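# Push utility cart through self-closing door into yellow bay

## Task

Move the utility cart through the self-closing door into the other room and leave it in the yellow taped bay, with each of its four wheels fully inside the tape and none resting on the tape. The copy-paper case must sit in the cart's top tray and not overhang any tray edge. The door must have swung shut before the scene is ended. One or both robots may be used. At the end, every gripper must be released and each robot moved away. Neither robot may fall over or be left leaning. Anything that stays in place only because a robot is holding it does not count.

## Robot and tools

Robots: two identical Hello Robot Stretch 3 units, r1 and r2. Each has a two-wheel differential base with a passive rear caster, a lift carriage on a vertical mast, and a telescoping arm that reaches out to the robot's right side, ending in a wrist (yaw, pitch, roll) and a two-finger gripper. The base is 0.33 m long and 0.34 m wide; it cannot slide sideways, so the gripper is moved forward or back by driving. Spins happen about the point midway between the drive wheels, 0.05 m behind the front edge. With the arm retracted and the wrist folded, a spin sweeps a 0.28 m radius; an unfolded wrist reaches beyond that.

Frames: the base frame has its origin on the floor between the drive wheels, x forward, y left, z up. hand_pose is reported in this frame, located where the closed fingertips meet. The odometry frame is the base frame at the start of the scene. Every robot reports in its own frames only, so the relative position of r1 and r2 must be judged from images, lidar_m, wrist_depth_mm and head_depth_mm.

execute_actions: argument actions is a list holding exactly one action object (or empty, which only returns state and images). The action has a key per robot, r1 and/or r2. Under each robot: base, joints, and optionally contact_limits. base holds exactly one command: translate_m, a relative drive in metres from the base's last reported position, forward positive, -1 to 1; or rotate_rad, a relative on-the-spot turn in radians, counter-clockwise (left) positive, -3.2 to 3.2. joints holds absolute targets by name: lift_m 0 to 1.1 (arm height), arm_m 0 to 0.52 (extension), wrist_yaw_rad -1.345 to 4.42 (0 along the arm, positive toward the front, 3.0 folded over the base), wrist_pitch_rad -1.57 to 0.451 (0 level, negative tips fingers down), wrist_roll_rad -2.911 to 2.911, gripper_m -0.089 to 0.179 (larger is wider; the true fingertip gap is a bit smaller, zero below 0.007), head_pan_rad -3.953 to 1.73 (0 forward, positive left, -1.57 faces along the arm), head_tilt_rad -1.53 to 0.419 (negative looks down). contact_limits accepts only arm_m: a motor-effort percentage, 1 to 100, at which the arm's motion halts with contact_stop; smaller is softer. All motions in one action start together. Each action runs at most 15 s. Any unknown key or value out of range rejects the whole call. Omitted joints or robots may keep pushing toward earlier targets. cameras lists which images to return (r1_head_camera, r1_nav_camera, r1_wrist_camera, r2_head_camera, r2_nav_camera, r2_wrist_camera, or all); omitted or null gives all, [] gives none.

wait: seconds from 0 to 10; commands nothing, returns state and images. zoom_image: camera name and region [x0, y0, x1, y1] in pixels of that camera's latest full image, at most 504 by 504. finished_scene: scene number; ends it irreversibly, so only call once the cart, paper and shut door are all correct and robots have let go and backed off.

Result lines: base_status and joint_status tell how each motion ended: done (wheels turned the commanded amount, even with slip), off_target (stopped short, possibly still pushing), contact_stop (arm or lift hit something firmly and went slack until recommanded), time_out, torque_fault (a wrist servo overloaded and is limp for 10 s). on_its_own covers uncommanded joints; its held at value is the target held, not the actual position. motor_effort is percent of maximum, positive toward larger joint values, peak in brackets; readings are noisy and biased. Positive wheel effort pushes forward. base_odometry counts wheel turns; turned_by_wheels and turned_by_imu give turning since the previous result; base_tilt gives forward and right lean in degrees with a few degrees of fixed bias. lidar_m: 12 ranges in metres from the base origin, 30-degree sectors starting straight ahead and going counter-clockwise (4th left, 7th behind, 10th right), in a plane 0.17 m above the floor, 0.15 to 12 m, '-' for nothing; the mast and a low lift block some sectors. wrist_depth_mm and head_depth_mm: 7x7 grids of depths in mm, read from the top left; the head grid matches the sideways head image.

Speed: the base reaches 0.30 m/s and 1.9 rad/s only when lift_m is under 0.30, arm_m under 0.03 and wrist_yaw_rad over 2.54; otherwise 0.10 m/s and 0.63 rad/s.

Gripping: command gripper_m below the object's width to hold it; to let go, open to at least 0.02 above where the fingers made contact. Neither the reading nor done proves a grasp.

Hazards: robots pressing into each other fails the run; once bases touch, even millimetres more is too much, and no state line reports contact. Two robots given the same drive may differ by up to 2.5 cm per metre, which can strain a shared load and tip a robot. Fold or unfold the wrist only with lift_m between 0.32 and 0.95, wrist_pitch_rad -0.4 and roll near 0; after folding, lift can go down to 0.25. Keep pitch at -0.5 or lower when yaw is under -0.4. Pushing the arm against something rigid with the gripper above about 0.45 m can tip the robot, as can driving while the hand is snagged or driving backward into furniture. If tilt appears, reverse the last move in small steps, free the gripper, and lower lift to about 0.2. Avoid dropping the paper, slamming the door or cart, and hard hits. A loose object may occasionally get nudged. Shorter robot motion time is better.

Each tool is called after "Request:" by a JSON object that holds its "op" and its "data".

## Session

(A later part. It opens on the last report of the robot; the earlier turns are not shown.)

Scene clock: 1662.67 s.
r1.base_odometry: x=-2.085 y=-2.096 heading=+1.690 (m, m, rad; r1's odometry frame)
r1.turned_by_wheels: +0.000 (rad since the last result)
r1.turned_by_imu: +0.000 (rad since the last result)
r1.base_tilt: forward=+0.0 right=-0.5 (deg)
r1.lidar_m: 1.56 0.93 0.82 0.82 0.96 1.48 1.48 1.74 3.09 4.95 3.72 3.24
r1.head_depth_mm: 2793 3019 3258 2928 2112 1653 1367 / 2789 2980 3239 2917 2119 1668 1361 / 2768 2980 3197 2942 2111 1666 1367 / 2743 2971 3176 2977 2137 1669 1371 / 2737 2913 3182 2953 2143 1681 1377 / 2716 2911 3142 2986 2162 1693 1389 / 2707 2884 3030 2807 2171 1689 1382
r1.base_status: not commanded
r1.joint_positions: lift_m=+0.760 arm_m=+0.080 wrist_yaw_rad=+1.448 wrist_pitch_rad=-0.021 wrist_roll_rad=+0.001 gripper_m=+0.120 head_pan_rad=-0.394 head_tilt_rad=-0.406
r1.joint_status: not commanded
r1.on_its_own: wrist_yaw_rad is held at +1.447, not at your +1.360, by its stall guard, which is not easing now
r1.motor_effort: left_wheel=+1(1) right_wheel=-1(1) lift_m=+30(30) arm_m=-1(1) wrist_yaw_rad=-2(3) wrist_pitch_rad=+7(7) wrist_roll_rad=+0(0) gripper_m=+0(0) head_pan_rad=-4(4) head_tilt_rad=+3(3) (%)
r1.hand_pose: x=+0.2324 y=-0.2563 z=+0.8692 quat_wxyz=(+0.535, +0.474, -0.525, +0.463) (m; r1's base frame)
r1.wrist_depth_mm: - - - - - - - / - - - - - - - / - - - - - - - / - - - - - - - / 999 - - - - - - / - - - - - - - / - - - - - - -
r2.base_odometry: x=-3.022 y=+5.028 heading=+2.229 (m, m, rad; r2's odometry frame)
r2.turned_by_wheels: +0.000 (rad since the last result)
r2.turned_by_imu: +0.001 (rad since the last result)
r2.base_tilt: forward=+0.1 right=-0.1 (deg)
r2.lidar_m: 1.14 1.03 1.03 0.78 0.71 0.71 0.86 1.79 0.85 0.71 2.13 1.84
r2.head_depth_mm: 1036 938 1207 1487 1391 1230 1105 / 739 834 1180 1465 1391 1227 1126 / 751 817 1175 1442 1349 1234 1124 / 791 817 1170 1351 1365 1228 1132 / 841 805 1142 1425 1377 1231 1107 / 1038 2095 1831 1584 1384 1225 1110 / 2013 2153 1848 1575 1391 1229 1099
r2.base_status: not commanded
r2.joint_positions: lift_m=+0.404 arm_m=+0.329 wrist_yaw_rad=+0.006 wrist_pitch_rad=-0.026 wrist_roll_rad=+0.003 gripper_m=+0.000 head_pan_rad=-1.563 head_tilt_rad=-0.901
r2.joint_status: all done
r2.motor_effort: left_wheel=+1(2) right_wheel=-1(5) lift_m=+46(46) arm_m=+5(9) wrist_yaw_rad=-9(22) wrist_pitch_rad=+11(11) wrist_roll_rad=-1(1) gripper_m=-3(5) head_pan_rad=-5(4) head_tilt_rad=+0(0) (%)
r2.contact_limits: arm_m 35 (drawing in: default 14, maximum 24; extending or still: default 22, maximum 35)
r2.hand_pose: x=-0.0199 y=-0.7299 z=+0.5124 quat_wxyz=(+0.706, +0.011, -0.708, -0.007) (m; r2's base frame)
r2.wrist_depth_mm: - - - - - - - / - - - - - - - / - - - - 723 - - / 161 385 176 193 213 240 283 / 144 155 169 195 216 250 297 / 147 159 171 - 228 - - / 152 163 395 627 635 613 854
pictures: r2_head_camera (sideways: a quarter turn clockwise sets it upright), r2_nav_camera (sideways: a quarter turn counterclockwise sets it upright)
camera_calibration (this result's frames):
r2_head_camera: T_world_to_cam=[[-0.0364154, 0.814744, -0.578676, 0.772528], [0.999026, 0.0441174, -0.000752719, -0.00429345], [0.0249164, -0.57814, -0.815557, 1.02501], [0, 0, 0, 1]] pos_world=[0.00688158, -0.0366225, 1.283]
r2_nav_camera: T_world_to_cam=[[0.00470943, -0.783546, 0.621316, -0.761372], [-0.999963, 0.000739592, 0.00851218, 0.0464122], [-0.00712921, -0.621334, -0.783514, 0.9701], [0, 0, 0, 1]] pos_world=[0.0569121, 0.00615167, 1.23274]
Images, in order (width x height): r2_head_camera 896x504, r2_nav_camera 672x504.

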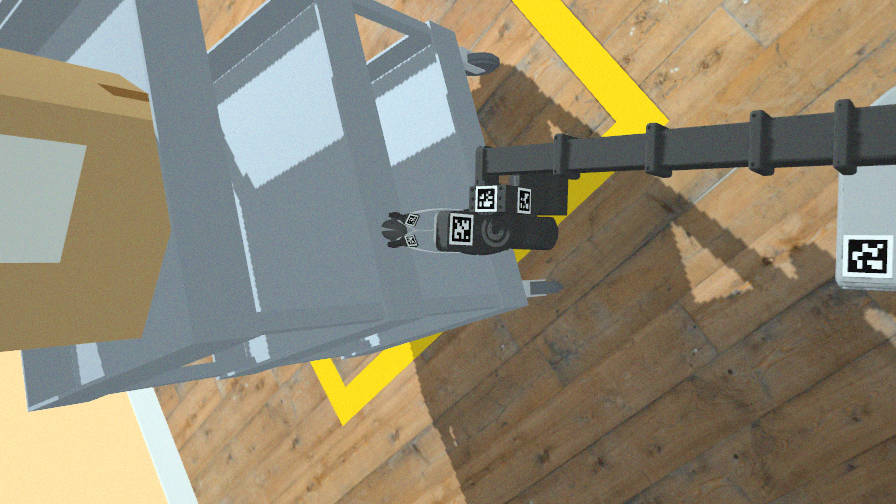

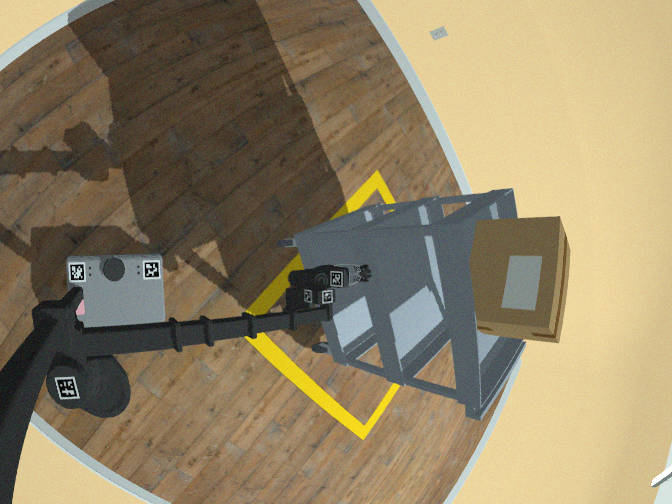

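Request:
{"op": "execute_actions", "data": {"actions": [{"r2":{"joints":{"arm_m":0.29}}}], "cameras": []}}

Request:
{"op": "execute_actions", "data": {"actions": [{"r2":{"base":{"translate_m":0.07}}}], "cameras": ["r2_head_camera"]}}

Request:
{"op": "execute_actions", "data": {"actions": [{"r2":{"joints":{"arm_m":0.45},"contact_limits":{"arm_m":35}}}], "cameras": ["r2_head_camera","r2_nav_camera"]}}

Scene clock: 1664.20 s.
r1.base_odometry: x=-2.085 y=-2.096 heading=+1.690 (m, m, rad; r1's odometry frame)
r1.turned_by_wheels: +0.000 (rad since the last result)
r1.turned_by_imu: +0.000 (rad since the last result)
r1.base_tilt: forward=+0.1 right=-0.4 (deg)
r1.lidar_m: 1.57 0.93 0.82 0.82 0.96 1.48 1.48 1.73 3.10 4.96 3.73 3.25
r1.head_depth_mm: 2793 2993 3247 2907 2109 1657 1361 / 2801 2987 3242 2893 2111 1665 1358 / 2739 2951 3201 2957 2131 1663 1375 / 2772 2944 3232 2975 2142 1672 1375 / 2738 2940 3178 3000 2144 1674 1376 / 2727 2947 3137 2991 2151 1682 1383 / 2682 2857 3042 2799 2168 1697 1383
r1.base_status: not commanded
r1.joint_positions: lift_m=+0.760 arm_m=+0.080 wrist_yaw_rad=+1.448 wrist_pitch_rad=-0.021 wrist_roll_rad=+0.001 gripper_m=+0.120 head_pan_rad=-0.394 head_tilt_rad=-0.406
r1.joint_status: not commanded
r1.on_its_own: wrist_yaw_rad is held at +1.447, not at your +1.360, by its stall guard, which is not easing now
r1.motor_effort: left_wheel=+1(1) right_wheel=-1(1) lift_m=+30(30) arm_m=-1(1) wrist_yaw_rad=-2(1) wrist_pitch_rad=+7(7) wrist_roll_rad=+0(0) gripper_m=+0(1) head_pan_rad=-4(4) head_tilt_rad=+2(2) (%)
r1.hand_pose: x=+0.2324 y=-0.2563 z=+0.8692 quat_wxyz=(+0.535, +0.474, -0.525, +0.463) (m; r1's base frame)
r1.wrist_depth_mm: - - - - - - - / - - - - - - - / - - - - - - - / 996 - - - - - - / 995 - - - - - - / 991 - - - - - - / - - - - - - -
r2.base_odometry: x=-3.022 y=+5.028 heading=+2.228 (m, m, rad; r2's odometry frame)
r2.turned_by_wheels: +0.000 (rad since the last result)
r2.turned_by_imu: +0.000 (rad since the last result)
r2.base_tilt: forward=+0.1 right=-0.1 (deg)
r2.lidar_m: 1.15 1.03 1.03 0.79 0.70 0.71 0.86 1.79 0.85 0.71 2.13 1.84
r2.head_depth_mm: 1037 941 1206 1492 1390 1233 1108 / 738 833 1176 1461 1388 1232 1126 / 753 821 1176 1400 - 1227 1124 / 789 815 1175 1348 1358 1229 1131 / 841 800 1146 1421 1388 1228 1111 / 1038 2078 1839 1575 1388 1229 1106 / 2003 2156 1841 1578 1381 1235 1104
r2.base_status: not commanded
r2.joint_positions: lift_m=+0.404 arm_m=+0.290 wrist_yaw_rad=+0.003 wrist_pitch_rad=-0.026 wrist_roll_rad=+0.003 gripper_m=+0.000 head_pan_rad=-1.563 head_tilt_rad=-0.901
r2.joint_status: all done
r2.motor_effort: left_wheel=+0(1) right_wheel=+0(1) lift_m=+46(46) arm_m=-2(4) wrist_yaw_rad=-4(8) wrist_pitch_rad=+11(11) wrist_roll_rad=-1(1) gripper_m=-4(4) head_pan_rad=-3(4) head_tilt_rad=+0(1) (%)
r2.hand_pose: x=-0.0208 y=-0.6909 z=+0.5124 quat_wxyz=(+0.706, +0.010, -0.708, -0.008) (m; r2's base frame)
r2.wrist_depth_mm: 166 - - - - - - / 170 - - - - - - / 175 602 - 742 786 - - / 176 188 207 229 255 293 344 / 177 188 207 237 267 310 421 / 183 194 209 - 789 - - / 821 204 640 648 646 606 541
pictures: none
No camera images: the call's "cameras" was empty. Leave "cameras" out to get every camera's image.

Scene clock: 1666.20 s.
r1.base_odometry: x=-2.085 y=-2.096 heading=+1.690 (m, m, rad; r1's odometry frame)
r1.turned_by_wheels: +0.000 (rad since the last result)
r1.turned_by_imu: +0.000 (rad since the last result)
r1.base_tilt: forward=+0.1 right=-0.4 (deg)
r1.lidar_m: 1.56 0.93 0.82 0.82 0.96 1.47 1.48 1.74 3.09 4.93 3.70 3.24
r1.head_depth_mm: 2808 3029 3245 2905 2115 1658 1357 / 2761 2972 3227 2909 2126 1669 1367 / 2777 2973 3186 2934 2123 1670 1363 / 2763 2978 3199 2965 2132 1670 1374 / 2717 2919 3163 2994 2148 1676 1386 / 2715 2920 3141 3003 2159 1680 1384 / 2697 2858 3071 2793 2158 1684 1386
r1.base_status: not commanded
r1.joint_positions: lift_m=+0.760 arm_m=+0.080 wrist_yaw_rad=+1.448 wrist_pitch_rad=-0.021 wrist_roll_rad=+0.001 gripper_m=+0.120 head_pan_rad=-0.394 head_tilt_rad=-0.406
r1.joint_status: not commanded
r1.on_its_own: wrist_yaw_rad is held at +1.447, not at your +1.360, by its stall guard, which is not easing now
r1.motor_effort: left_wheel=+1(1) right_wheel=-1(1) lift_m=+30(30) arm_m=-1(1) wrist_yaw_rad=-1(2) wrist_pitch_rad=+7(7) wrist_roll_rad=+0(0) gripper_m=+0(1) head_pan_rad=-3(4) head_tilt_rad=+2(2) (%)
r1.hand_pose: x=+0.2324 y=-0.2563 z=+0.8692 quat_wxyz=(+0.535, +0.474, -0.525, +0.463) (m; r1's base frame)
r1.wrist_depth_mm: - - - - - - - / - - - - - - - / - - - - - - - / - - - - - - - / - - - - - - - / - - - - - - - / - - - - - - -
r2.base_odometry: x=-3.065 y=+5.084 heading=+2.228 (m, m, rad; r2's odometry frame)
r2.turned_by_wheels: +0.000 (rad since the last result)
r2.turned_by_imu: +0.000 (rad since the last result)
r2.base_tilt: forward=+0.1 right=-0.1 (deg)
r2.lidar_m: 1.08 0.98 0.98 0.84 0.75 0.75 0.91 1.90 0.82 0.70 2.07 1.75
r2.head_depth_mm: 753 845 1204 1447 1390 1238 1111 / 745 814 1177 1436 1389 1236 1128 / 782 819 1175 1374 - 1232 1128 / 820 792 1145 1236 1353 1228 1132 / 1008 1235 1521 1550 1386 1232 1108 / 2097 2206 1840 1583 1381 1228 1108 / 1965 2147 1847 1585 1377 1226 1106
r2.base_status: done
r2.joint_positions: lift_m=+0.404 arm_m=+0.290 wrist_yaw_rad=+0.003 wrist_pitch_rad=-0.026 wrist_roll_rad=+0.003 gripper_m=+0.000 head_pan_rad=-1.563 head_tilt_rad=-0.901
r2.joint_status: not commanded
r2.motor_effort: left_wheel=+0(5) right_wheel=+1(5) lift_m=+46(46) arm_m=-2(1) wrist_yaw_rad=-3(4) wrist_pitch_rad=+11(11) wrist_roll_rad=-1(1) gripper_m=-4(3) head_pan_rad=-4(2) head_tilt_rad=+0(1) (%)
r2.hand_pose: x=-0.0208 y=-0.6909 z=+0.5124 quat_wxyz=(+0.706, +0.010, -0.708, -0.008) (m; r2's base frame)
r2.wrist_depth_mm: - - - - - - - / - - - - - - - / - - 615 719 765 730 - / - - 182 206 229 261 305 / - - 184 211 235 272 333 / - - 184 - 258 786 - / 890 878 593 648 651 633 595
pictures: r2_head_camera (sideways: a quarter turn clockwise sets it upright)
camera_calibration (this result's frames):
r2_head_camera: T_world_to_cam=[[-0.0364155, 0.814744, -0.578676, 0.772528], [0.999026, 0.0441175, -0.000752719, -0.00429345], [0.0249165, -0.57814, -0.815557, 1.02501], [0, 0, 0, 1]] pos_world=[0.00688159, -0.0366225, 1.283]
Images, in order (width x height): r2_head_camera 896x504.

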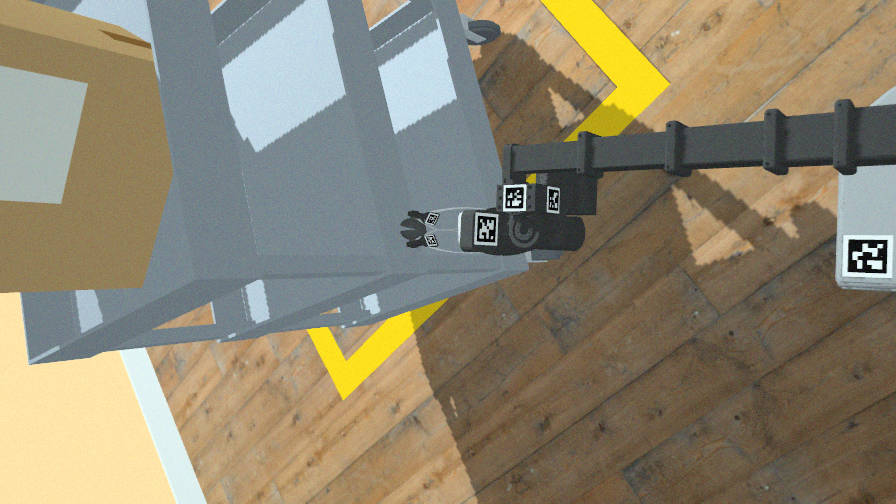

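Scene clock: 1668.63 s.
r1.base_odometry: x=-2.085 y=-2.096 heading=+1.690 (m, m, rad; r1's odometry frame)
r1.turned_by_wheels: +0.000 (rad since the last result)
r1.turned_by_imu: +0.000 (rad since the last result)
r1.base_tilt: forward=+0.1 right=-0.4 (deg)
r1.lidar_m: 1.57 0.93 0.81 0.82 0.96 1.48 1.48 1.74 3.10 4.94 3.72 3.24
r1.head_depth_mm: 2796 3020 3233 2917 2098 1649 1353 / 2784 2983 3216 2922 2106 1658 1361 / 2775 2984 3224 2909 2128 1666 1363 / 2746 2927 3147 2973 2154 1679 1374 / 2714 2950 3196 2983 2145 1682 1373 / 2701 2917 3128 3007 2164 1693 1382 / 2694 2851 3006 2786 2189 1689 1385
r1.base_status: not commanded
r1.joint_positions: lift_m=+0.760 arm_m=+0.080 wrist_yaw_rad=+1.448 wrist_pitch_rad=-0.021 wrist_roll_rad=+0.001 gripper_m=+0.120 head_pan_rad=-0.394 head_tilt_rad=-0.406
r1.joint_status: not commanded
r1.on_its_own: wrist_yaw_rad is held at +1.447, not at your +1.360, by its stall guard, which is not easing now
r1.motor_effort: left_wheel=+1(1) right_wheel=-2(1) lift_m=+30(30) arm_m=-1(1) wrist_yaw_rad=-2(3) wrist_pitch_rad=+7(7) wrist_roll_rad=+0(0) gripper_m=+0(1) head_pan_rad=-4(3) head_tilt_rad=+2(2) (%)
r1.hand_pose: x=+0.2324 y=-0.2563 z=+0.8692 quat_wxyz=(+0.535, +0.474, -0.525, +0.463) (m; r1's base frame)
r1.wrist_depth_mm: - - - - - - - / - - - - - - - / - - - - - - - / 996 - - - - - - / 999 - - - - - - / - - - - - - - / - - - - - - -
r2.base_odometry: x=-3.065 y=+5.084 heading=+2.229 (m, m, rad; r2's odometry frame)
r2.turned_by_wheels: +0.000 (rad since the last result)
r2.turned_by_imu: +0.001 (rad since the last result)
r2.base_tilt: forward=+0.1 right=-0.1 (deg)
r2.lidar_m: 1.09 0.98 0.98 0.84 0.75 0.75 0.91 1.90 0.98 0.85 2.08 1.74
r2.head_depth_mm: 947 1335 1352 1525 1388 1228 1106 / 855 1336 1264 1499 1386 1232 1128 / 881 1299 1234 1495 1382 1231 1126 / 944 909 1122 1501 1380 1230 1131 / 1106 1374 1718 1581 1379 1226 1108 / 2100 2214 1841 1581 1378 1225 1108 / 1944 2133 1839 1582 1386 1223 1106
r2.base_status: not commanded
r2.joint_positions: lift_m=+0.404 arm_m=+0.449 wrist_yaw_rad=+0.007 wrist_pitch_rad=-0.027 wrist_roll_rad=+0.003 gripper_m=+0.000 head_pan_rad=-1.563 head_tilt_rad=-0.901
r2.joint_status: all done
r2.motor_effort: left_wheel=+2(4) right_wheel=-2(8) lift_m=+46(46) arm_m=+5(13) wrist_yaw_rad=-9(27) wrist_pitch_rad=+11(13) wrist_roll_rad=-1(1) gripper_m=-4(5) head_pan_rad=-3(4) head_tilt_rad=+0(0) (%)
r2.contact_limits: arm_m 35 (drawing in: default 14, maximum 24; extending or still: default 22, maximum 35)
r2.hand_pose: x=-0.0196 y=-0.8499 z=+0.5122 quat_wxyz=(+0.706, +0.012, -0.708, -0.007) (m; r2's base frame)
r2.wrist_depth_mm: - 149 - - - - - / - 153 - - - - - / - 158 - 691 746 719 - / - 160 175 193 210 233 266 / - 161 172 194 214 244 280 / - 166 172 - 224 717 - / 876 174 589 612 645 635 779
pictures: r2_head_camera (sideways: a quarter turn clockwise sets it upright), r2_nav_camera (sideways: a quarter turn counterclockwise sets it upright)
camera_calibration (this result's frames):
r2_head_camera: T_world_to_cam=[[-0.0364137, 0.81461, -0.578865, 0.772774], [0.999026, 0.0441163, -0.000761213, -0.00428239], [0.0249173, -0.578329, -0.815423, 1.02484], [0, 0, 0, 1]] pos_world=[0.00688158, -0.0366269, 1.28301]
r2_nav_camera: T_world_to_cam=[[0.00470761, -0.783402, 0.621497, -0.761608], [-0.999964, 0.000742515, 0.0085103, 0.0464146], [-0.00712846, -0.621515, -0.78337, 0.969914], [0, 0, 0, 1]] pos_world=[0.0569123, 0.00613562, 1.23274]
Images, in order (width x height): r2_head_camera 896x504, r2_nav_camera 672x504.

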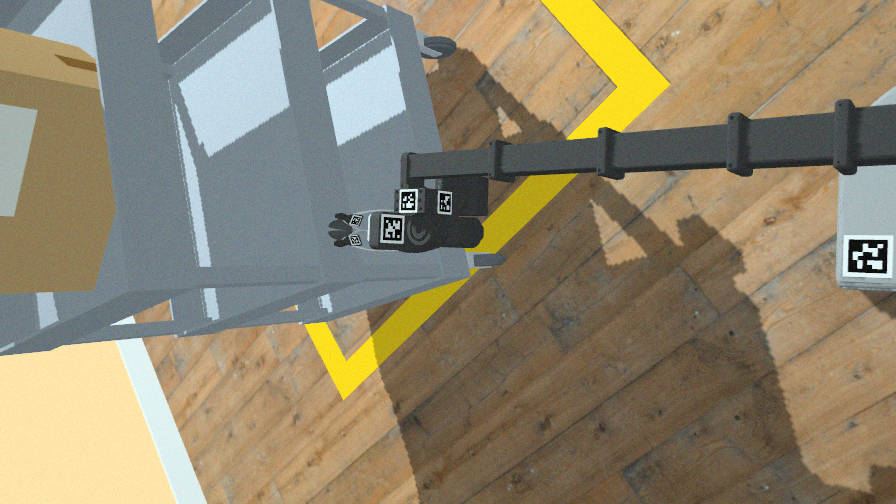

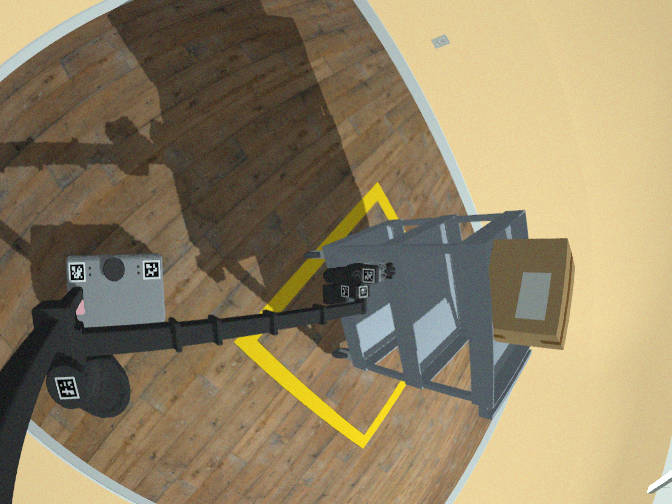

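Request:
{"op": "execute_actions", "data": {"actions": [{"r2":{"joints":{"arm_m":0.0}}}], "cameras": []}}

Request:
{"op": "execute_actions", "data": {"actions": [{"r2":{"base":{"rotate_rad":-0.855}}}], "cameras": ["r2_nav_camera"]}}

Request:
{"op": "execute_actions", "data": {"actions": [{"r2":{"base":{"translate_m":0.6}}}], "cameras": ["r2_nav_camera","r2_head_camera"]}}

Scene clock: 1673.87 s.
r1.base_odometry: x=-2.085 y=-2.096 heading=+1.690 (m, m, rad; r1's odometry frame)
r1.turned_by_wheels: +0.000 (rad since the last result)
r1.turned_by_imu: +0.001 (rad since the last result)
r1.base_tilt: forward=+0.0 right=-0.4 (deg)
r1.lidar_m: 1.57 0.93 0.82 0.82 0.96 1.48 1.48 1.74 3.09 4.96 3.70 3.24
r1.head_depth_mm: 2803 3048 3240 2876 2122 1652 1363 / 2792 2947 3239 2948 2120 1663 1357 / 2769 2979 3220 2963 2136 1658 1369 / 2738 2946 3197 2964 2127 1677 1369 / 2725 2915 3164 2968 2145 1688 1382 / 2706 2917 3142 3031 2157 1694 1383 / 2695 2902 3078 2808 2192 1694 1389
r1.base_status: not commanded
r1.joint_positions: lift_m=+0.760 arm_m=+0.080 wrist_yaw_rad=+1.448 wrist_pitch_rad=-0.021 wrist_roll_rad=+0.001 gripper_m=+0.120 head_pan_rad=-0.394 head_tilt_rad=-0.406
r1.joint_status: not commanded
r1.on_its_own: wrist_yaw_rad is held at +1.447, not at your +1.360, by its stall guard, which is not easing now
r1.motor_effort: left_wheel=+1(1) right_wheel=-2(1) lift_m=+30(30) arm_m=-1(1) wrist_yaw_rad=-2(2) wrist_pitch_rad=+7(7) wrist_roll_rad=+0(0) gripper_m=-1(1) head_pan_rad=-4(4) head_tilt_rad=+3(2) (%)
r1.hand_pose: x=+0.2324 y=-0.2563 z=+0.8692 quat_wxyz=(+0.535, +0.474, -0.525, +0.463) (m; r1's base frame)
r1.wrist_depth_mm: - - - - - - - / - - - - - - - / 989 - - - - - - / 999 - - - - - - / - - - - - - - / - - - - - - - / - - - - - - -
r2.base_odometry: x=-3.065 y=+5.084 heading=+2.228 (m, m, rad; r2's odometry frame)
r2.turned_by_wheels: +0.000 (rad since the last result)
r2.turned_by_imu: +0.001 (rad since the last result)
r2.base_tilt: forward=+0.2 right=-0.1 (deg)
r2.lidar_m: 1.09 0.97 0.98 0.84 0.75 0.75 0.91 1.89 0.98 0.85 2.08 1.75
r2.head_depth_mm: 945 1340 1356 1534 1383 1232 1109 / 854 1336 1268 1499 1387 1228 1128 / 880 1301 1234 1491 1385 1230 - / 944 912 1133 1463 1411 1259 - / 1107 1367 1720 1578 1387 1231 1104 / 2088 2199 1840 1576 1381 1228 1108 / 1960 2129 1833 1578 1384 1223 1105
r2.base_status: not commanded
r2.joint_positions: lift_m=+0.404 arm_m=+0.001 wrist_yaw_rad=+0.001 wrist_pitch_rad=-0.025 wrist_roll_rad=+0.003 gripper_m=+0.000 head_pan_rad=-1.563 head_tilt_rad=-0.901
r2.joint_status: all done
r2.motor_effort: left_wheel=+1(2) right_wheel=+0(2) lift_m=+46(46) arm_m=-2(4) wrist_yaw_rad=-2(9) wrist_pitch_rad=+11(11) wrist_roll_rad=-1(1) gripper_m=-4(3) head_pan_rad=-4(4) head_tilt_rad=+0(0) (%)
r2.hand_pose: x=-0.0211 y=-0.4017 z=+0.5126 quat_wxyz=(+0.706, +0.010, -0.708, -0.009) (m; r2's base frame)
r2.wrist_depth_mm: - - 951 775 785 892 - / - - - - - - - / - - - - 748 - - / - - - - - - - / - - - - - - - / - - - - 806 - - / 900 885 846 811 888 872 873
pictures: none
No camera images: the call's "cameras" was empty. Leave "cameras" out to get every camera's image.

Scene clock: 1676.17 s.
r1.base_odometry: x=-2.085 y=-2.096 heading=+1.690 (m, m, rad; r1's odometry frame)
r1.turned_by_wheels: +0.000 (rad since the last result)
r1.turned_by_imu: +0.000 (rad since the last result)
r1.base_tilt: forward=+0.1 right=-0.4 (deg)
r1.lidar_m: 1.57 0.93 0.82 0.82 0.96 1.47 1.48 1.73 3.10 4.95 3.70 3.25
r1.head_depth_mm: 2826 3012 3245 2885 2108 1648 1356 / 2785 2999 3227 2927 2118 1658 1362 / 2775 2981 3212 2958 2142 1672 1372 / 2736 2963 3229 2924 2150 1678 1371 / 2726 2914 3167 2966 2156 1677 1376 / 2706 2913 3170 3010 2163 1685 1381 / 2708 2861 3041 2817 2164 1683 1381
r1.base_status: not commanded
r1.joint_positions: lift_m=+0.760 arm_m=+0.080 wrist_yaw_rad=+1.448 wrist_pitch_rad=-0.021 wrist_roll_rad=+0.001 gripper_m=+0.120 head_pan_rad=-0.394 head_tilt_rad=-0.406
r1.joint_status: not commanded
r1.on_its_own: wrist_yaw_rad is held at +1.447, not at your +1.360, by its stall guard, which is not easing now
r1.motor_effort: left_wheel=+1(1) right_wheel=-2(1) lift_m=+30(30) arm_m=-1(1) wrist_yaw_rad=-1(1) wrist_pitch_rad=+7(7) wrist_roll_rad=+0(0) gripper_m=+0(1) head_pan_rad=-4(4) head_tilt_rad=+3(2) (%)
r1.hand_pose: x=+0.2324 y=-0.2563 z=+0.8692 quat_wxyz=(+0.535, +0.474, -0.525, +0.463) (m; r1's base frame)
r1.wrist_depth_mm: - - - - - - - / 993 - - - - - - / - - - - - - - / - - - - - - - / - - - - - - - / - - - - - - - / - - - - - - -
r2.base_odometry: x=-3.065 y=+5.084 heading=+1.374 (m, m, rad; r2's odometry frame)
r2.turned_by_wheels: -0.855 (rad since the last result)
r2.turned_by_imu: -0.854 (rad since the last result)
r2.base_tilt: forward=+0.1 right=-0.1 (deg)
r2.lidar_m: 2.08 1.39 1.01 0.97 1.01 0.78 0.75 0.78 1.06 2.86 0.89 0.85
r2.head_depth_mm: 2391 2169 1847 1591 1390 1232 1110 / 2762 2208 1852 1587 1384 1230 1124 / 2762 2227 1846 1582 1386 1228 - / 2772 2219 1836 1586 1413 1261 - / 2775 2209 1846 1579 1382 1226 1109 / 2758 2205 1847 1583 1381 1228 1109 / 2767 2207 1761 1520 1376 1229 1104
r2.base_status: done
r2.joint_positions: lift_m=+0.404 arm_m=+0.001 wrist_yaw_rad=+0.001 wrist_pitch_rad=-0.025 wrist_roll_rad=+0.003 gripper_m=+0.000 head_pan_rad=-1.563 head_tilt_rad=-0.901
r2.joint_status: not commanded
r2.motor_effort: left_wheel=+2(7) right_wheel=-2(5) lift_m=+46(46) arm_m=-1(1) wrist_yaw_rad=-3(2) wrist_pitch_rad=+11(11) wrist_roll_rad=-1(1) gripper_m=-3(3) head_pan_rad=-3(3) head_tilt_rad=-1(1) (%)
r2.hand_pose: x=-0.0211 y=-0.4017 z=+0.5126 quat_wxyz=(+0.706, +0.010, -0.708, -0.009) (m; r2's base frame)
r2.wrist_depth_mm: 747 - - - - - 899 / - - - - - - 899 / - - - - - - 894 / - - - - - - 905 / - - - - - - 886 / 878 - - - - - 902 / 824 857 859 875 863 895 844
pictures: r2_nav_camera (sideways: a quarter turn counterclockwise sets it upright)
camera_calibration (this result's frames):
r2_nav_camera: T_world_to_cam=[[0.00470761, -0.783402, 0.621497, -0.761608], [-0.999964, 0.000742515, 0.0085103, 0.0464146], [-0.00712846, -0.621515, -0.78337, 0.969914], [0, 0, 0, 1]] pos_world=[0.0569123, 0.00613562, 1.23274]
Images, in order (width x height): r2_nav_camera 672x504.

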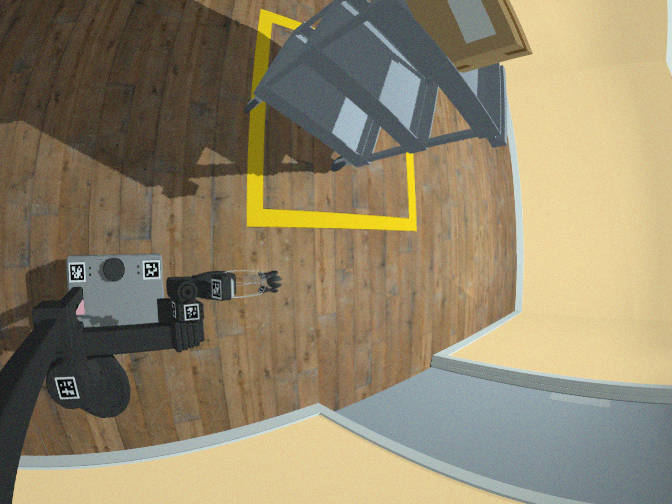

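Scene clock: 1683.33 s.
r1.base_odometry: x=-2.085 y=-2.096 heading=+1.690 (m, m, rad; r1's odometry frame)
r1.turned_by_wheels: +0.000 (rad since the last result)
r1.turned_by_imu: +0.001 (rad since the last result)
r1.base_tilt: forward=+0.0 right=-0.4 (deg)
r1.lidar_m: 1.57 0.93 0.81 0.82 0.96 1.47 1.48 1.74 3.08 4.95 3.70 3.24
r1.head_depth_mm: 2807 3031 3209 2920 2119 1653 1364 / 2786 2991 3253 2896 2124 1656 1363 / 2771 2984 3212 2973 2111 1683 1369 / 2752 2921 3196 2977 2128 1678 1380 / 2712 2948 3169 2985 2170 1674 1377 / 2718 2916 3157 3023 2154 1683 1374 / 2732 2860 3039 2803 2166 1703 1383
r1.base_status: not commanded
r1.joint_positions: lift_m=+0.760 arm_m=+0.080 wrist_yaw_rad=+1.448 wrist_pitch_rad=-0.021 wrist_roll_rad=+0.001 gripper_m=+0.120 head_pan_rad=-0.394 head_tilt_rad=-0.406
r1.joint_status: not commanded
r1.on_its_own: wrist_yaw_rad is held at +1.447, not at your +1.360, by its stall guard, which is not easing now
r1.motor_effort: left_wheel=+1(1) right_wheel=-1(1) lift_m=+30(30) arm_m=-2(1) wrist_yaw_rad=-1(2) wrist_pitch_rad=+7(7) wrist_roll_rad=+1(1) gripper_m=+1(0) head_pan_rad=-3(4) head_tilt_rad=+3(3) (%)
r1.hand_pose: x=+0.2324 y=-0.2563 z=+0.8692 quat_wxyz=(+0.535, +0.474, -0.525, +0.463) (m; r1's base frame)
r1.wrist_depth_mm: - - - - - - - / - - - - - - - / - - - - - - - / 997 - - - - - - / 996 - - - - - - / 991 - - - - - - / - - - - - - -
r2.base_odometry: x=-2.948 y=+5.672 heading=+1.374 (m, m, rad; r2's odometry frame)
r2.turned_by_wheels: +0.000 (rad since the last result)
r2.turned_by_imu: +0.003 (rad since the last result)
r2.base_tilt: forward=+0.1 right=-0.1 (deg)
r2.lidar_m: 1.47 1.39 1.02 0.98 1.01 1.38 1.36 1.40 2.02 0.51 0.55 1.53
r2.head_depth_mm: 2776 2220 1844 1592 1386 1234 1110 / 2689 2221 1848 1584 1386 1236 1125 / 993 1059 1255 1520 1386 1229 - / 665 762 1116 1073 1293 1261 - / 638 742 680 898 1203 1232 1110 / 616 712 697 1024 1294 1230 1106 / 595 682 731 1049 1329 1222 1102
r2.base_status: done
r2.joint_positions: lift_m=+0.404 arm_m=+0.001 wrist_yaw_rad=+0.001 wrist_pitch_rad=-0.025 wrist_roll_rad=+0.003 gripper_m=+0.000 head_pan_rad=-1.563 head_tilt_rad=-0.901
r2.joint_status: not commanded
r2.motor_effort: left_wheel=+1(7) right_wheel=-1(4) lift_m=+45(46) arm_m=-1(2) wrist_yaw_rad=-2(2) wrist_pitch_rad=+11(11) wrist_roll_rad=-1(1) gripper_m=-3(4) head_pan_rad=-4(3) head_tilt_rad=+0(0) (%)
r2.hand_pose: x=-0.0211 y=-0.4017 z=+0.5126 quat_wxyz=(+0.706, +0.010, -0.708, -0.009) (m; r2's base frame)
r2.wrist_depth_mm: - 260 768 756 - - - / - 264 - - - - - / - 667 954 865 - - - / 302 266 326 633 - - - / 321 277 330 - - - - / - 735 852 - - - - / 615 627 618 710 882 875 877
pictures: r2_head_camera (sideways: a quarter turn clockwise sets it upright), r2_nav_camera (sideways: a quarter turn counterclockwise sets it upright)
camera_calibration (this result's frames):
r2_head_camera: T_world_to_cam=[[-0.0364138, 0.81461, -0.578865, 0.772774], [0.999026, 0.0441164, -0.000761215, -0.00428239], [0.0249173, -0.578329, -0.815423, 1.02484], [0, 0, 0, 1]] pos_world=[0.00688158, -0.0366269, 1.28301]
r2_nav_camera: T_world_to_cam=[[0.00470771, -0.783402, 0.621497, -0.761608], [-0.999964, 0.000742396, 0.0085103, 0.0464146], [-0.00712838, -0.621515, -0.78337, 0.969914], [0, 0, 0, 1]] pos_world=[0.0569123, 0.00613563, 1.23274]
Images, in order (width x height): r2_head_camera 896x504, r2_nav_camera 672x504.

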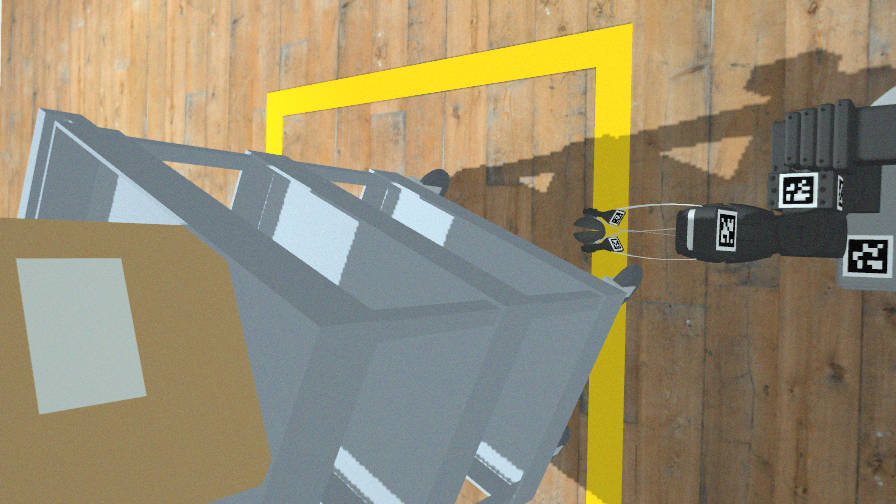

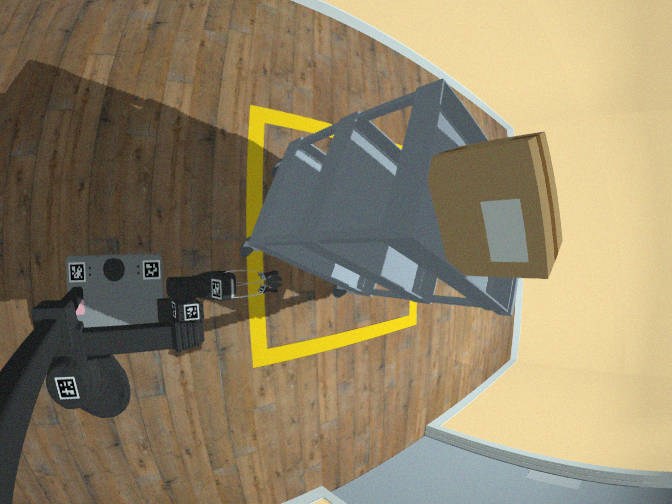

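Request:
{"op": "execute_actions", "data": {"actions": [{"r2":{"base":{"translate_m":0.29}}}], "cameras": ["r2_head_camera"]}}

Request:
{"op": "execute_actions", "data": {"actions": [{"r2":{"joints":{"arm_m":0.2},"contact_limits":{"arm_m":35}}}], "cameras": ["r2_head_camera","r2_nav_camera"]}}

Scene clock: 1687.63 s.
r1.base_odometry: x=-2.085 y=-2.096 heading=+1.690 (m, m, rad; r1's odometry frame)
r1.turned_by_wheels: +0.000 (rad since the last result)
r1.turned_by_imu: +0.000 (rad since the last result)
r1.base_tilt: forward=+0.1 right=-0.4 (deg)
r1.lidar_m: 1.57 0.93 0.82 0.82 0.96 1.48 1.48 1.74 3.09 4.95 3.74 3.25
r1.head_depth_mm: 2794 3022 3264 2896 2105 1658 1364 / 2804 2975 3254 2927 2117 1656 1362 / 2778 2981 3189 2968 2133 1661 1367 / 2748 2963 3204 2949 2150 1675 1379 / 2727 2909 3167 2971 2169 1685 1378 / 2706 2926 3155 3016 2156 1684 1386 / 2692 2888 3066 2818 2176 1686 1388
r1.base_status: not commanded
r1.joint_positions: lift_m=+0.760 arm_m=+0.080 wrist_yaw_rad=+1.448 wrist_pitch_rad=-0.021 wrist_roll_rad=+0.001 gripper_m=+0.120 head_pan_rad=-0.394 head_tilt_rad=-0.406
r1.joint_status: not commanded
r1.on_its_own: wrist_yaw_rad is held at +1.447, not at your +1.360, by its stall guard, which is not easing now
r1.motor_effort: left_wheel=+1(1) right_wheel=-1(2) lift_m=+30(30) arm_m=-1(1) wrist_yaw_rad=-1(2) wrist_pitch_rad=+7(7) wrist_roll_rad=+0(1) gripper_m=+0(0) head_pan_rad=-5(5) head_tilt_rad=+2(2) (%)
r1.hand_pose: x=+0.2324 y=-0.2563 z=+0.8692 quat_wxyz=(+0.535, +0.474, -0.525, +0.463) (m; r1's base frame)
r1.wrist_depth_mm: - - - - - - - / - - - - - - - / - - - - - - - / - - - - - - - / - - - - - - - / 999 - - - - - - / - - - - - - -
r2.base_odometry: x=-2.891 y=+5.957 heading=+1.374 (m, m, rad; r2's odometry frame)
r2.turned_by_wheels: +0.000 (rad since the last result)
r2.turned_by_imu: +0.002 (rad since the last result)
r2.base_tilt: forward=+0.2 right=-0.1 (deg)
r2.lidar_m: 1.18 1.22 1.02 0.98 1.01 1.39 1.65 1.71 0.54 0.55 0.70 1.23
r2.head_depth_mm: 625 749 730 1533 1387 1234 1110 / 598 710 683 1007 1270 1231 1123 / 575 677 707 1008 1259 1235 - / 649 746 734 1049 1295 1257 - / 2772 828 1094 1068 1330 1234 1106 / 2759 795 1716 1552 1383 1231 1104 / 2774 2202 1842 1579 1381 1229 1104
r2.base_status: done
r2.joint_positions: lift_m=+0.404 arm_m=+0.001 wrist_yaw_rad=+0.001 wrist_pitch_rad=-0.025 wrist_roll_rad=+0.003 gripper_m=+0.000 head_pan_rad=-1.563 head_tilt_rad=-0.901
r2.joint_status: not commanded
r2.motor_effort: left_wheel=+1(7) right_wheel=-1(3) lift_m=+46(46) arm_m=-1(1) wrist_yaw_rad=-2(3) wrist_pitch_rad=+11(11) wrist_roll_rad=-1(1) gripper_m=-4(3) head_pan_rad=-4(3) head_tilt_rad=+0(0) (%)
r2.hand_pose: x=-0.0211 y=-0.4017 z=+0.5126 quat_wxyz=(+0.706, +0.010, -0.708, -0.009) (m; r2's base frame)
r2.wrist_depth_mm: - - - 770 765 626 - / - - - - - 762 - / - - - 956 905 695 - / - 427 374 338 306 283 - / - - - 342 319 293 - / - - - - 831 - - / 893 856 626 651 652 656 866
pictures: r2_head_camera (sideways: a quarter turn clockwise sets it upright)
camera_calibration (this result's frames):
r2_head_camera: T_world_to_cam=[[-0.0364138, 0.81461, -0.578865, 0.772774], [0.999026, 0.0441164, -0.000761215, -0.00428239], [0.0249173, -0.578329, -0.815423, 1.02484], [0, 0, 0, 1]] pos_world=[0.00688158, -0.0366269, 1.28301]
Images, in order (width x height): r2_head_camera 896x504.

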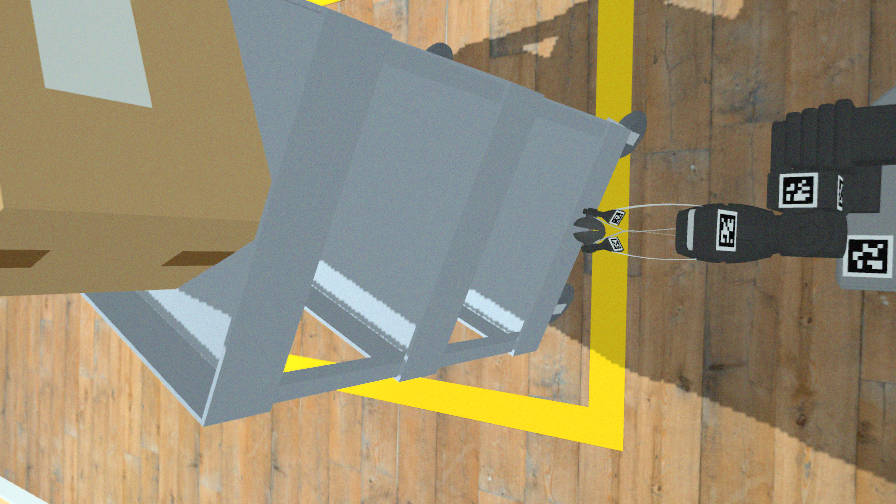

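Scene clock: 1690.33 s.
r1.base_odometry: x=-2.085 y=-2.096 heading=+1.690 (m, m, rad; r1's odometry frame)
r1.turned_by_wheels: +0.000 (rad since the last result)
r1.turned_by_imu: +0.000 (rad since the last result)
r1.base_tilt: forward=+0.1 right=-0.4 (deg)
r1.lidar_m: 1.57 0.93 0.82 0.82 0.96 1.47 1.48 1.73 3.07 4.96 3.72 3.25
r1.head_depth_mm: 2841 3027 3271 2886 2116 1656 1361 / 2782 3003 3229 2928 2124 1653 1367 / 2797 3002 3208 2944 2125 1662 1372 / 2729 2942 3215 2979 2141 1669 1378 / 2718 2904 3170 2950 2154 1682 1378 / 2717 2906 3130 3014 2171 1688 1385 / 2716 2887 3024 2812 2184 1696 1386
r1.base_status: not commanded
r1.joint_positions: lift_m=+0.760 arm_m=+0.080 wrist_yaw_rad=+1.448 wrist_pitch_rad=-0.021 wrist_roll_rad=+0.001 gripper_m=+0.120 head_pan_rad=-0.394 head_tilt_rad=-0.406
r1.joint_status: not commanded
r1.on_its_own: wrist_yaw_rad is held at +1.447, not at your +1.360, by its stall guard, which is not easing now
r1.motor_effort: left_wheel=+1(1) right_wheel=-2(1) lift_m=+30(30) arm_m=-1(1) wrist_yaw_rad=-2(1) wrist_pitch_rad=+7(7) wrist_roll_rad=+0(0) gripper_m=-1(0) head_pan_rad=-4(5) head_tilt_rad=+2(3) (%)
r1.hand_pose: x=+0.2324 y=-0.2563 z=+0.8692 quat_wxyz=(+0.535, +0.474, -0.525, +0.463) (m; r1's base frame)
r1.wrist_depth_mm: - - - - - - - / - - - - - - - / - - - - - - - / - - - - - - - / 998 - - - - - - / - - - - - - - / - - - - - - -
r2.base_odometry: x=-2.891 y=+5.957 heading=+1.374 (m, m, rad; r2's odometry frame)
r2.turned_by_wheels: +0.000 (rad since the last result)
r2.turned_by_imu: -0.004 (rad since the last result)
r2.base_tilt: forward=+0.2 right=-0.2 (deg)
r2.lidar_m: 1.18 1.22 1.02 0.98 1.01 1.38 1.65 1.71 0.57 0.58 0.74 1.23
r2.head_depth_mm: 664 786 1012 1560 1380 1230 1110 / 639 757 698 1008 1341 1235 1124 / 615 719 724 1029 1268 1210 1125 / 653 726 1097 1047 1310 1229 1130 / 2671 856 1109 1170 1345 1231 1106 / 2770 791 1753 1554 1379 1232 1101 / 2745 2212 1847 1586 1377 1223 1106
r2.base_status: not commanded
r2.joint_positions: lift_m=+0.404 arm_m=+0.199 wrist_yaw_rad=+0.027 wrist_pitch_rad=-0.026 wrist_roll_rad=+0.003 gripper_m=+0.000 head_pan_rad=-1.563 head_tilt_rad=-0.901
r2.joint_status: all done
r2.on_its_own: wrist_yaw_rad is at rest, and its effort (-31) is outside its rest range (-12 to +12)
r2.motor_effort: left_wheel=+7(8) right_wheel=-12(14) lift_m=+46(45) arm_m=+7(16) wrist_yaw_rad=-31(33) wrist_pitch_rad=+11(13) wrist_roll_rad=-1(1) gripper_m=-6(5) head_pan_rad=-2(4) head_tilt_rad=+0(0) (%)
r2.contact_limits: arm_m 35 (drawing in: default 14, maximum 24; extending or still: default 22, maximum 35)
r2.hand_pose: x=-0.0144 y=-0.5996 z=+0.5124 quat_wxyz=(+0.706, +0.019, -0.708, +0.000) (m; r2's base frame)
r2.wrist_depth_mm: - - - - - - - / 279 - - - - - - / 282 - - 811 773 688 - / 274 234 206 182 508 499 282 / 288 239 208 174 159 143 130 / - 314 224 - 164 147 133 / 845 837 595 599 166 151 137
pictures: r2_head_camera (sideways: a quarter turn clockwise sets it upright), r2_nav_camera (sideways: a quarter turn counterclockwise sets it upright)
camera_calibration (this result's frames):
r2_head_camera: T_world_to_cam=[[-0.0364107, 0.814474, -0.579057, 0.773024], [0.999026, 0.0441137, -0.000769868, -0.00427113], [0.0249173, -0.578521, -0.815287, 1.02466], [0, 0, 0, 1]] pos_world=[0.00688152, -0.0366314, 1.28301]
r2_nav_camera: T_world_to_cam=[[0.00470466, -0.783256, 0.621682, -0.761849], [-0.999964, 0.000746905, 0.00850838, 0.0464171], [-0.00712857, -0.621699, -0.783223, 0.969723], [0, 0, 0, 1]] pos_world=[0.0569124, 0.0061192, 1.23274]
Images, in order (width x height): r2_head_camera 896x504, r2_nav_camera 672x504.

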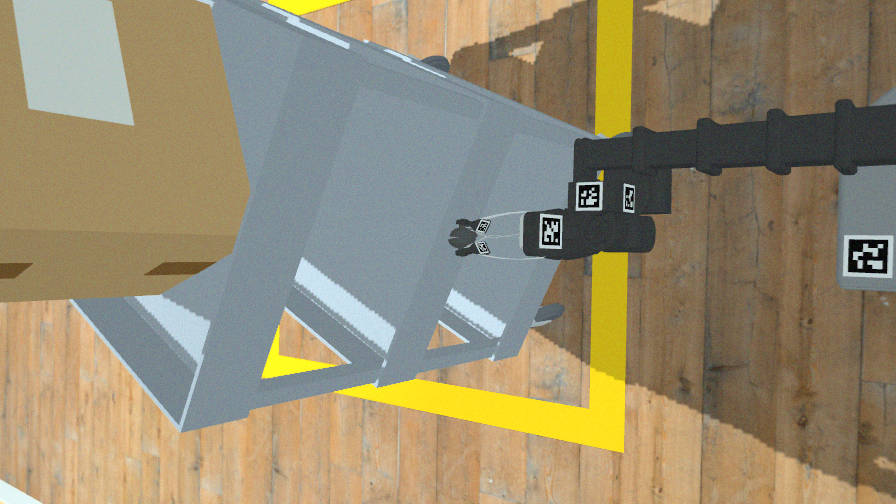

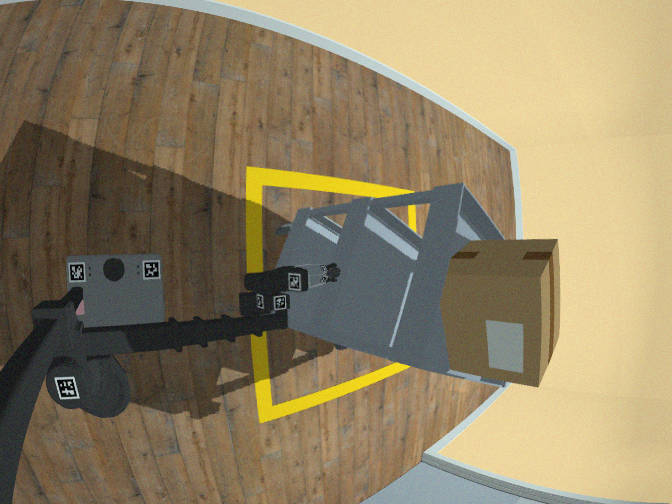

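Request:
{"op": "execute_actions", "data": {"actions": [{"r2":{"joints":{"arm_m":0.34},"contact_limits":{"arm_m":35}}}], "cameras": ["r2_head_camera","r2_nav_camera"]}}

Scene clock: 1692.77 s.
r1.base_odometry: x=-2.085 y=-2.096 heading=+1.690 (m, m, rad; r1's odometry frame)
r1.turned_by_wheels: +0.000 (rad since the last result)
r1.turned_by_imu: +0.000 (rad since the last result)
r1.base_tilt: forward=+0.1 right=-0.5 (deg)
r1.lidar_m: 1.57 0.93 0.82 0.82 0.96 1.48 1.48 1.73 3.11 4.95 3.71 3.26
r1.head_depth_mm: 2793 3012 3231 2903 2103 1658 1359 / 2785 3010 3231 2946 2114 1668 1373 / 2781 2952 3246 2960 2128 1670 1373 / 2753 2964 3212 2988 2143 1676 1374 / 2746 2931 3182 2969 2153 1671 1380 / 2732 2926 3152 2988 2176 1688 1381 / 2707 2866 3007 2848 2173 1698 1381
r1.base_status: not commanded
r1.joint_positions: lift_m=+0.760 arm_m=+0.080 wrist_yaw_rad=+1.448 wrist_pitch_rad=-0.021 wrist_roll_rad=+0.001 gripper_m=+0.120 head_pan_rad=-0.394 head_tilt_rad=-0.406
r1.joint_status: not commanded
r1.on_its_own: wrist_yaw_rad is held at +1.447, not at your +1.360, by its stall guard, which is not easing now
r1.motor_effort: left_wheel=+1(1) right_wheel=-2(2) lift_m=+30(30) arm_m=-1(1) wrist_yaw_rad=-1(1) wrist_pitch_rad=+7(7) wrist_roll_rad=+1(0) gripper_m=+0(1) head_pan_rad=-4(3) head_tilt_rad=+3(3) (%)
r1.hand_pose: x=+0.2324 y=-0.2563 z=+0.8692 quat_wxyz=(+0.535, +0.474, -0.525, +0.463) (m; r1's base frame)
r1.wrist_depth_mm: 998 - - - - - - / - - - - - - - / - - - - - - - / 996 - - - - - - / - - - - - - - / 994 - - - - - - / - - - - - - -
r2.base_odometry: x=-2.891 y=+5.957 heading=+1.374 (m, m, rad; r2's odometry frame)
r2.turned_by_wheels: +0.000 (rad since the last result)
r2.turned_by_imu: +0.000 (rad since the last result)
r2.base_tilt: forward=+0.2 right=-0.1 (deg)
r2.lidar_m: 1.18 1.22 1.02 0.98 1.01 1.38 1.65 1.71 0.79 0.71 0.88 1.23
r2.head_depth_mm: 876 2029 1849 1588 1391 1234 1113 / 802 857 1148 1525 1389 1234 1124 / 769 803 1176 1083 1362 1229 1122 / 758 816 1179 1438 1389 1227 1131 / 962 850 1171 1433 1384 1232 1109 / 2783 877 1765 1580 1383 1229 1108 / 2763 2191 1840 1572 1381 1225 1105
r2.base_status: not commanded
r2.joint_positions: lift_m=+0.404 arm_m=+0.339 wrist_yaw_rad=+0.099 wrist_pitch_rad=-0.026 wrist_roll_rad=+0.003 gripper_m=+0.000 head_pan_rad=-1.563 head_tilt_rad=-0.901
r2.joint_status: all done
r2.on_its_own: wrist_yaw_rad is held at +0.092, not at your +0.000, by its stall guard, which is not easing now
r2.motor_effort: left_wheel=+4(12) right_wheel=-6(21) lift_m=+46(45) arm_m=+6(8) wrist_yaw_rad=-8(52) wrist_pitch_rad=+11(11) wrist_roll_rad=-1(1) gripper_m=-5(8) head_pan_rad=-4(3) head_tilt_rad=+0(0) (%)
r2.contact_limits: arm_m 35 (drawing in: default 14, maximum 24; extending or still: default 22, maximum 35)
r2.hand_pose: x=+0.0038 y=-0.7386 z=+0.5125 quat_wxyz=(+0.706, +0.044, -0.706, +0.026) (m; r2's base frame)
r2.wrist_depth_mm: - - - - - - - / 286 - - - - - - / 300 - - 801 753 676 - / 281 239 206 183 504 498 272 / 293 244 210 175 160 143 130 / - 321 226 - 164 147 133 / 848 851 589 587 167 151 136
pictures: r2_head_camera (sideways: a quarter turn clockwise sets it upright), r2_nav_camera (sideways: a quarter turn counterclockwise sets it upright)
camera_calibration (this result's frames):
r2_head_camera: T_world_to_cam=[[-0.0364109, 0.814474, -0.579057, 0.773024], [0.999026, 0.0441139, -0.000769868, -0.00427113], [0.0249174, -0.578521, -0.815287, 1.02466], [0, 0, 0, 1]] pos_world=[0.00688153, -0.0366314, 1.28301]
r2_nav_camera: T_world_to_cam=[[0.00470485, -0.783256, 0.621682, -0.761849], [-0.999964, 0.000746666, 0.00850838, 0.0464171], [-0.00712842, -0.621699, -0.783223, 0.969723], [0, 0, 0, 1]] pos_world=[0.0569124, 0.00611922, 1.23274]
Images, in order (width x height): r2_head_camera 896x504, r2_nav_camera 672x504.

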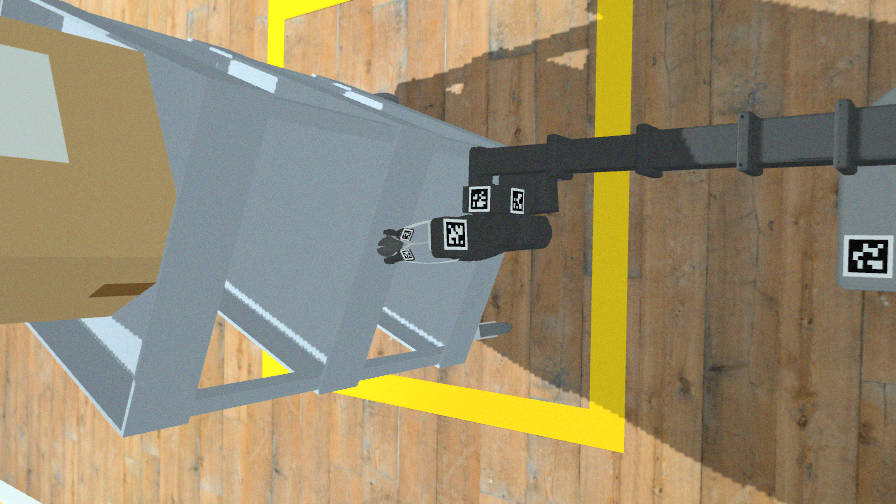

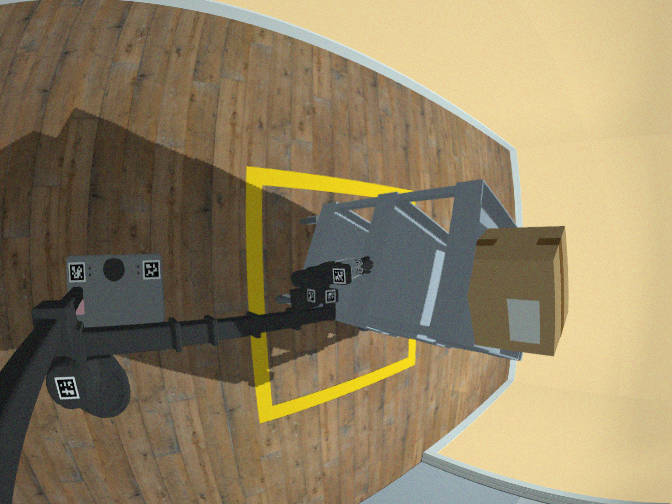

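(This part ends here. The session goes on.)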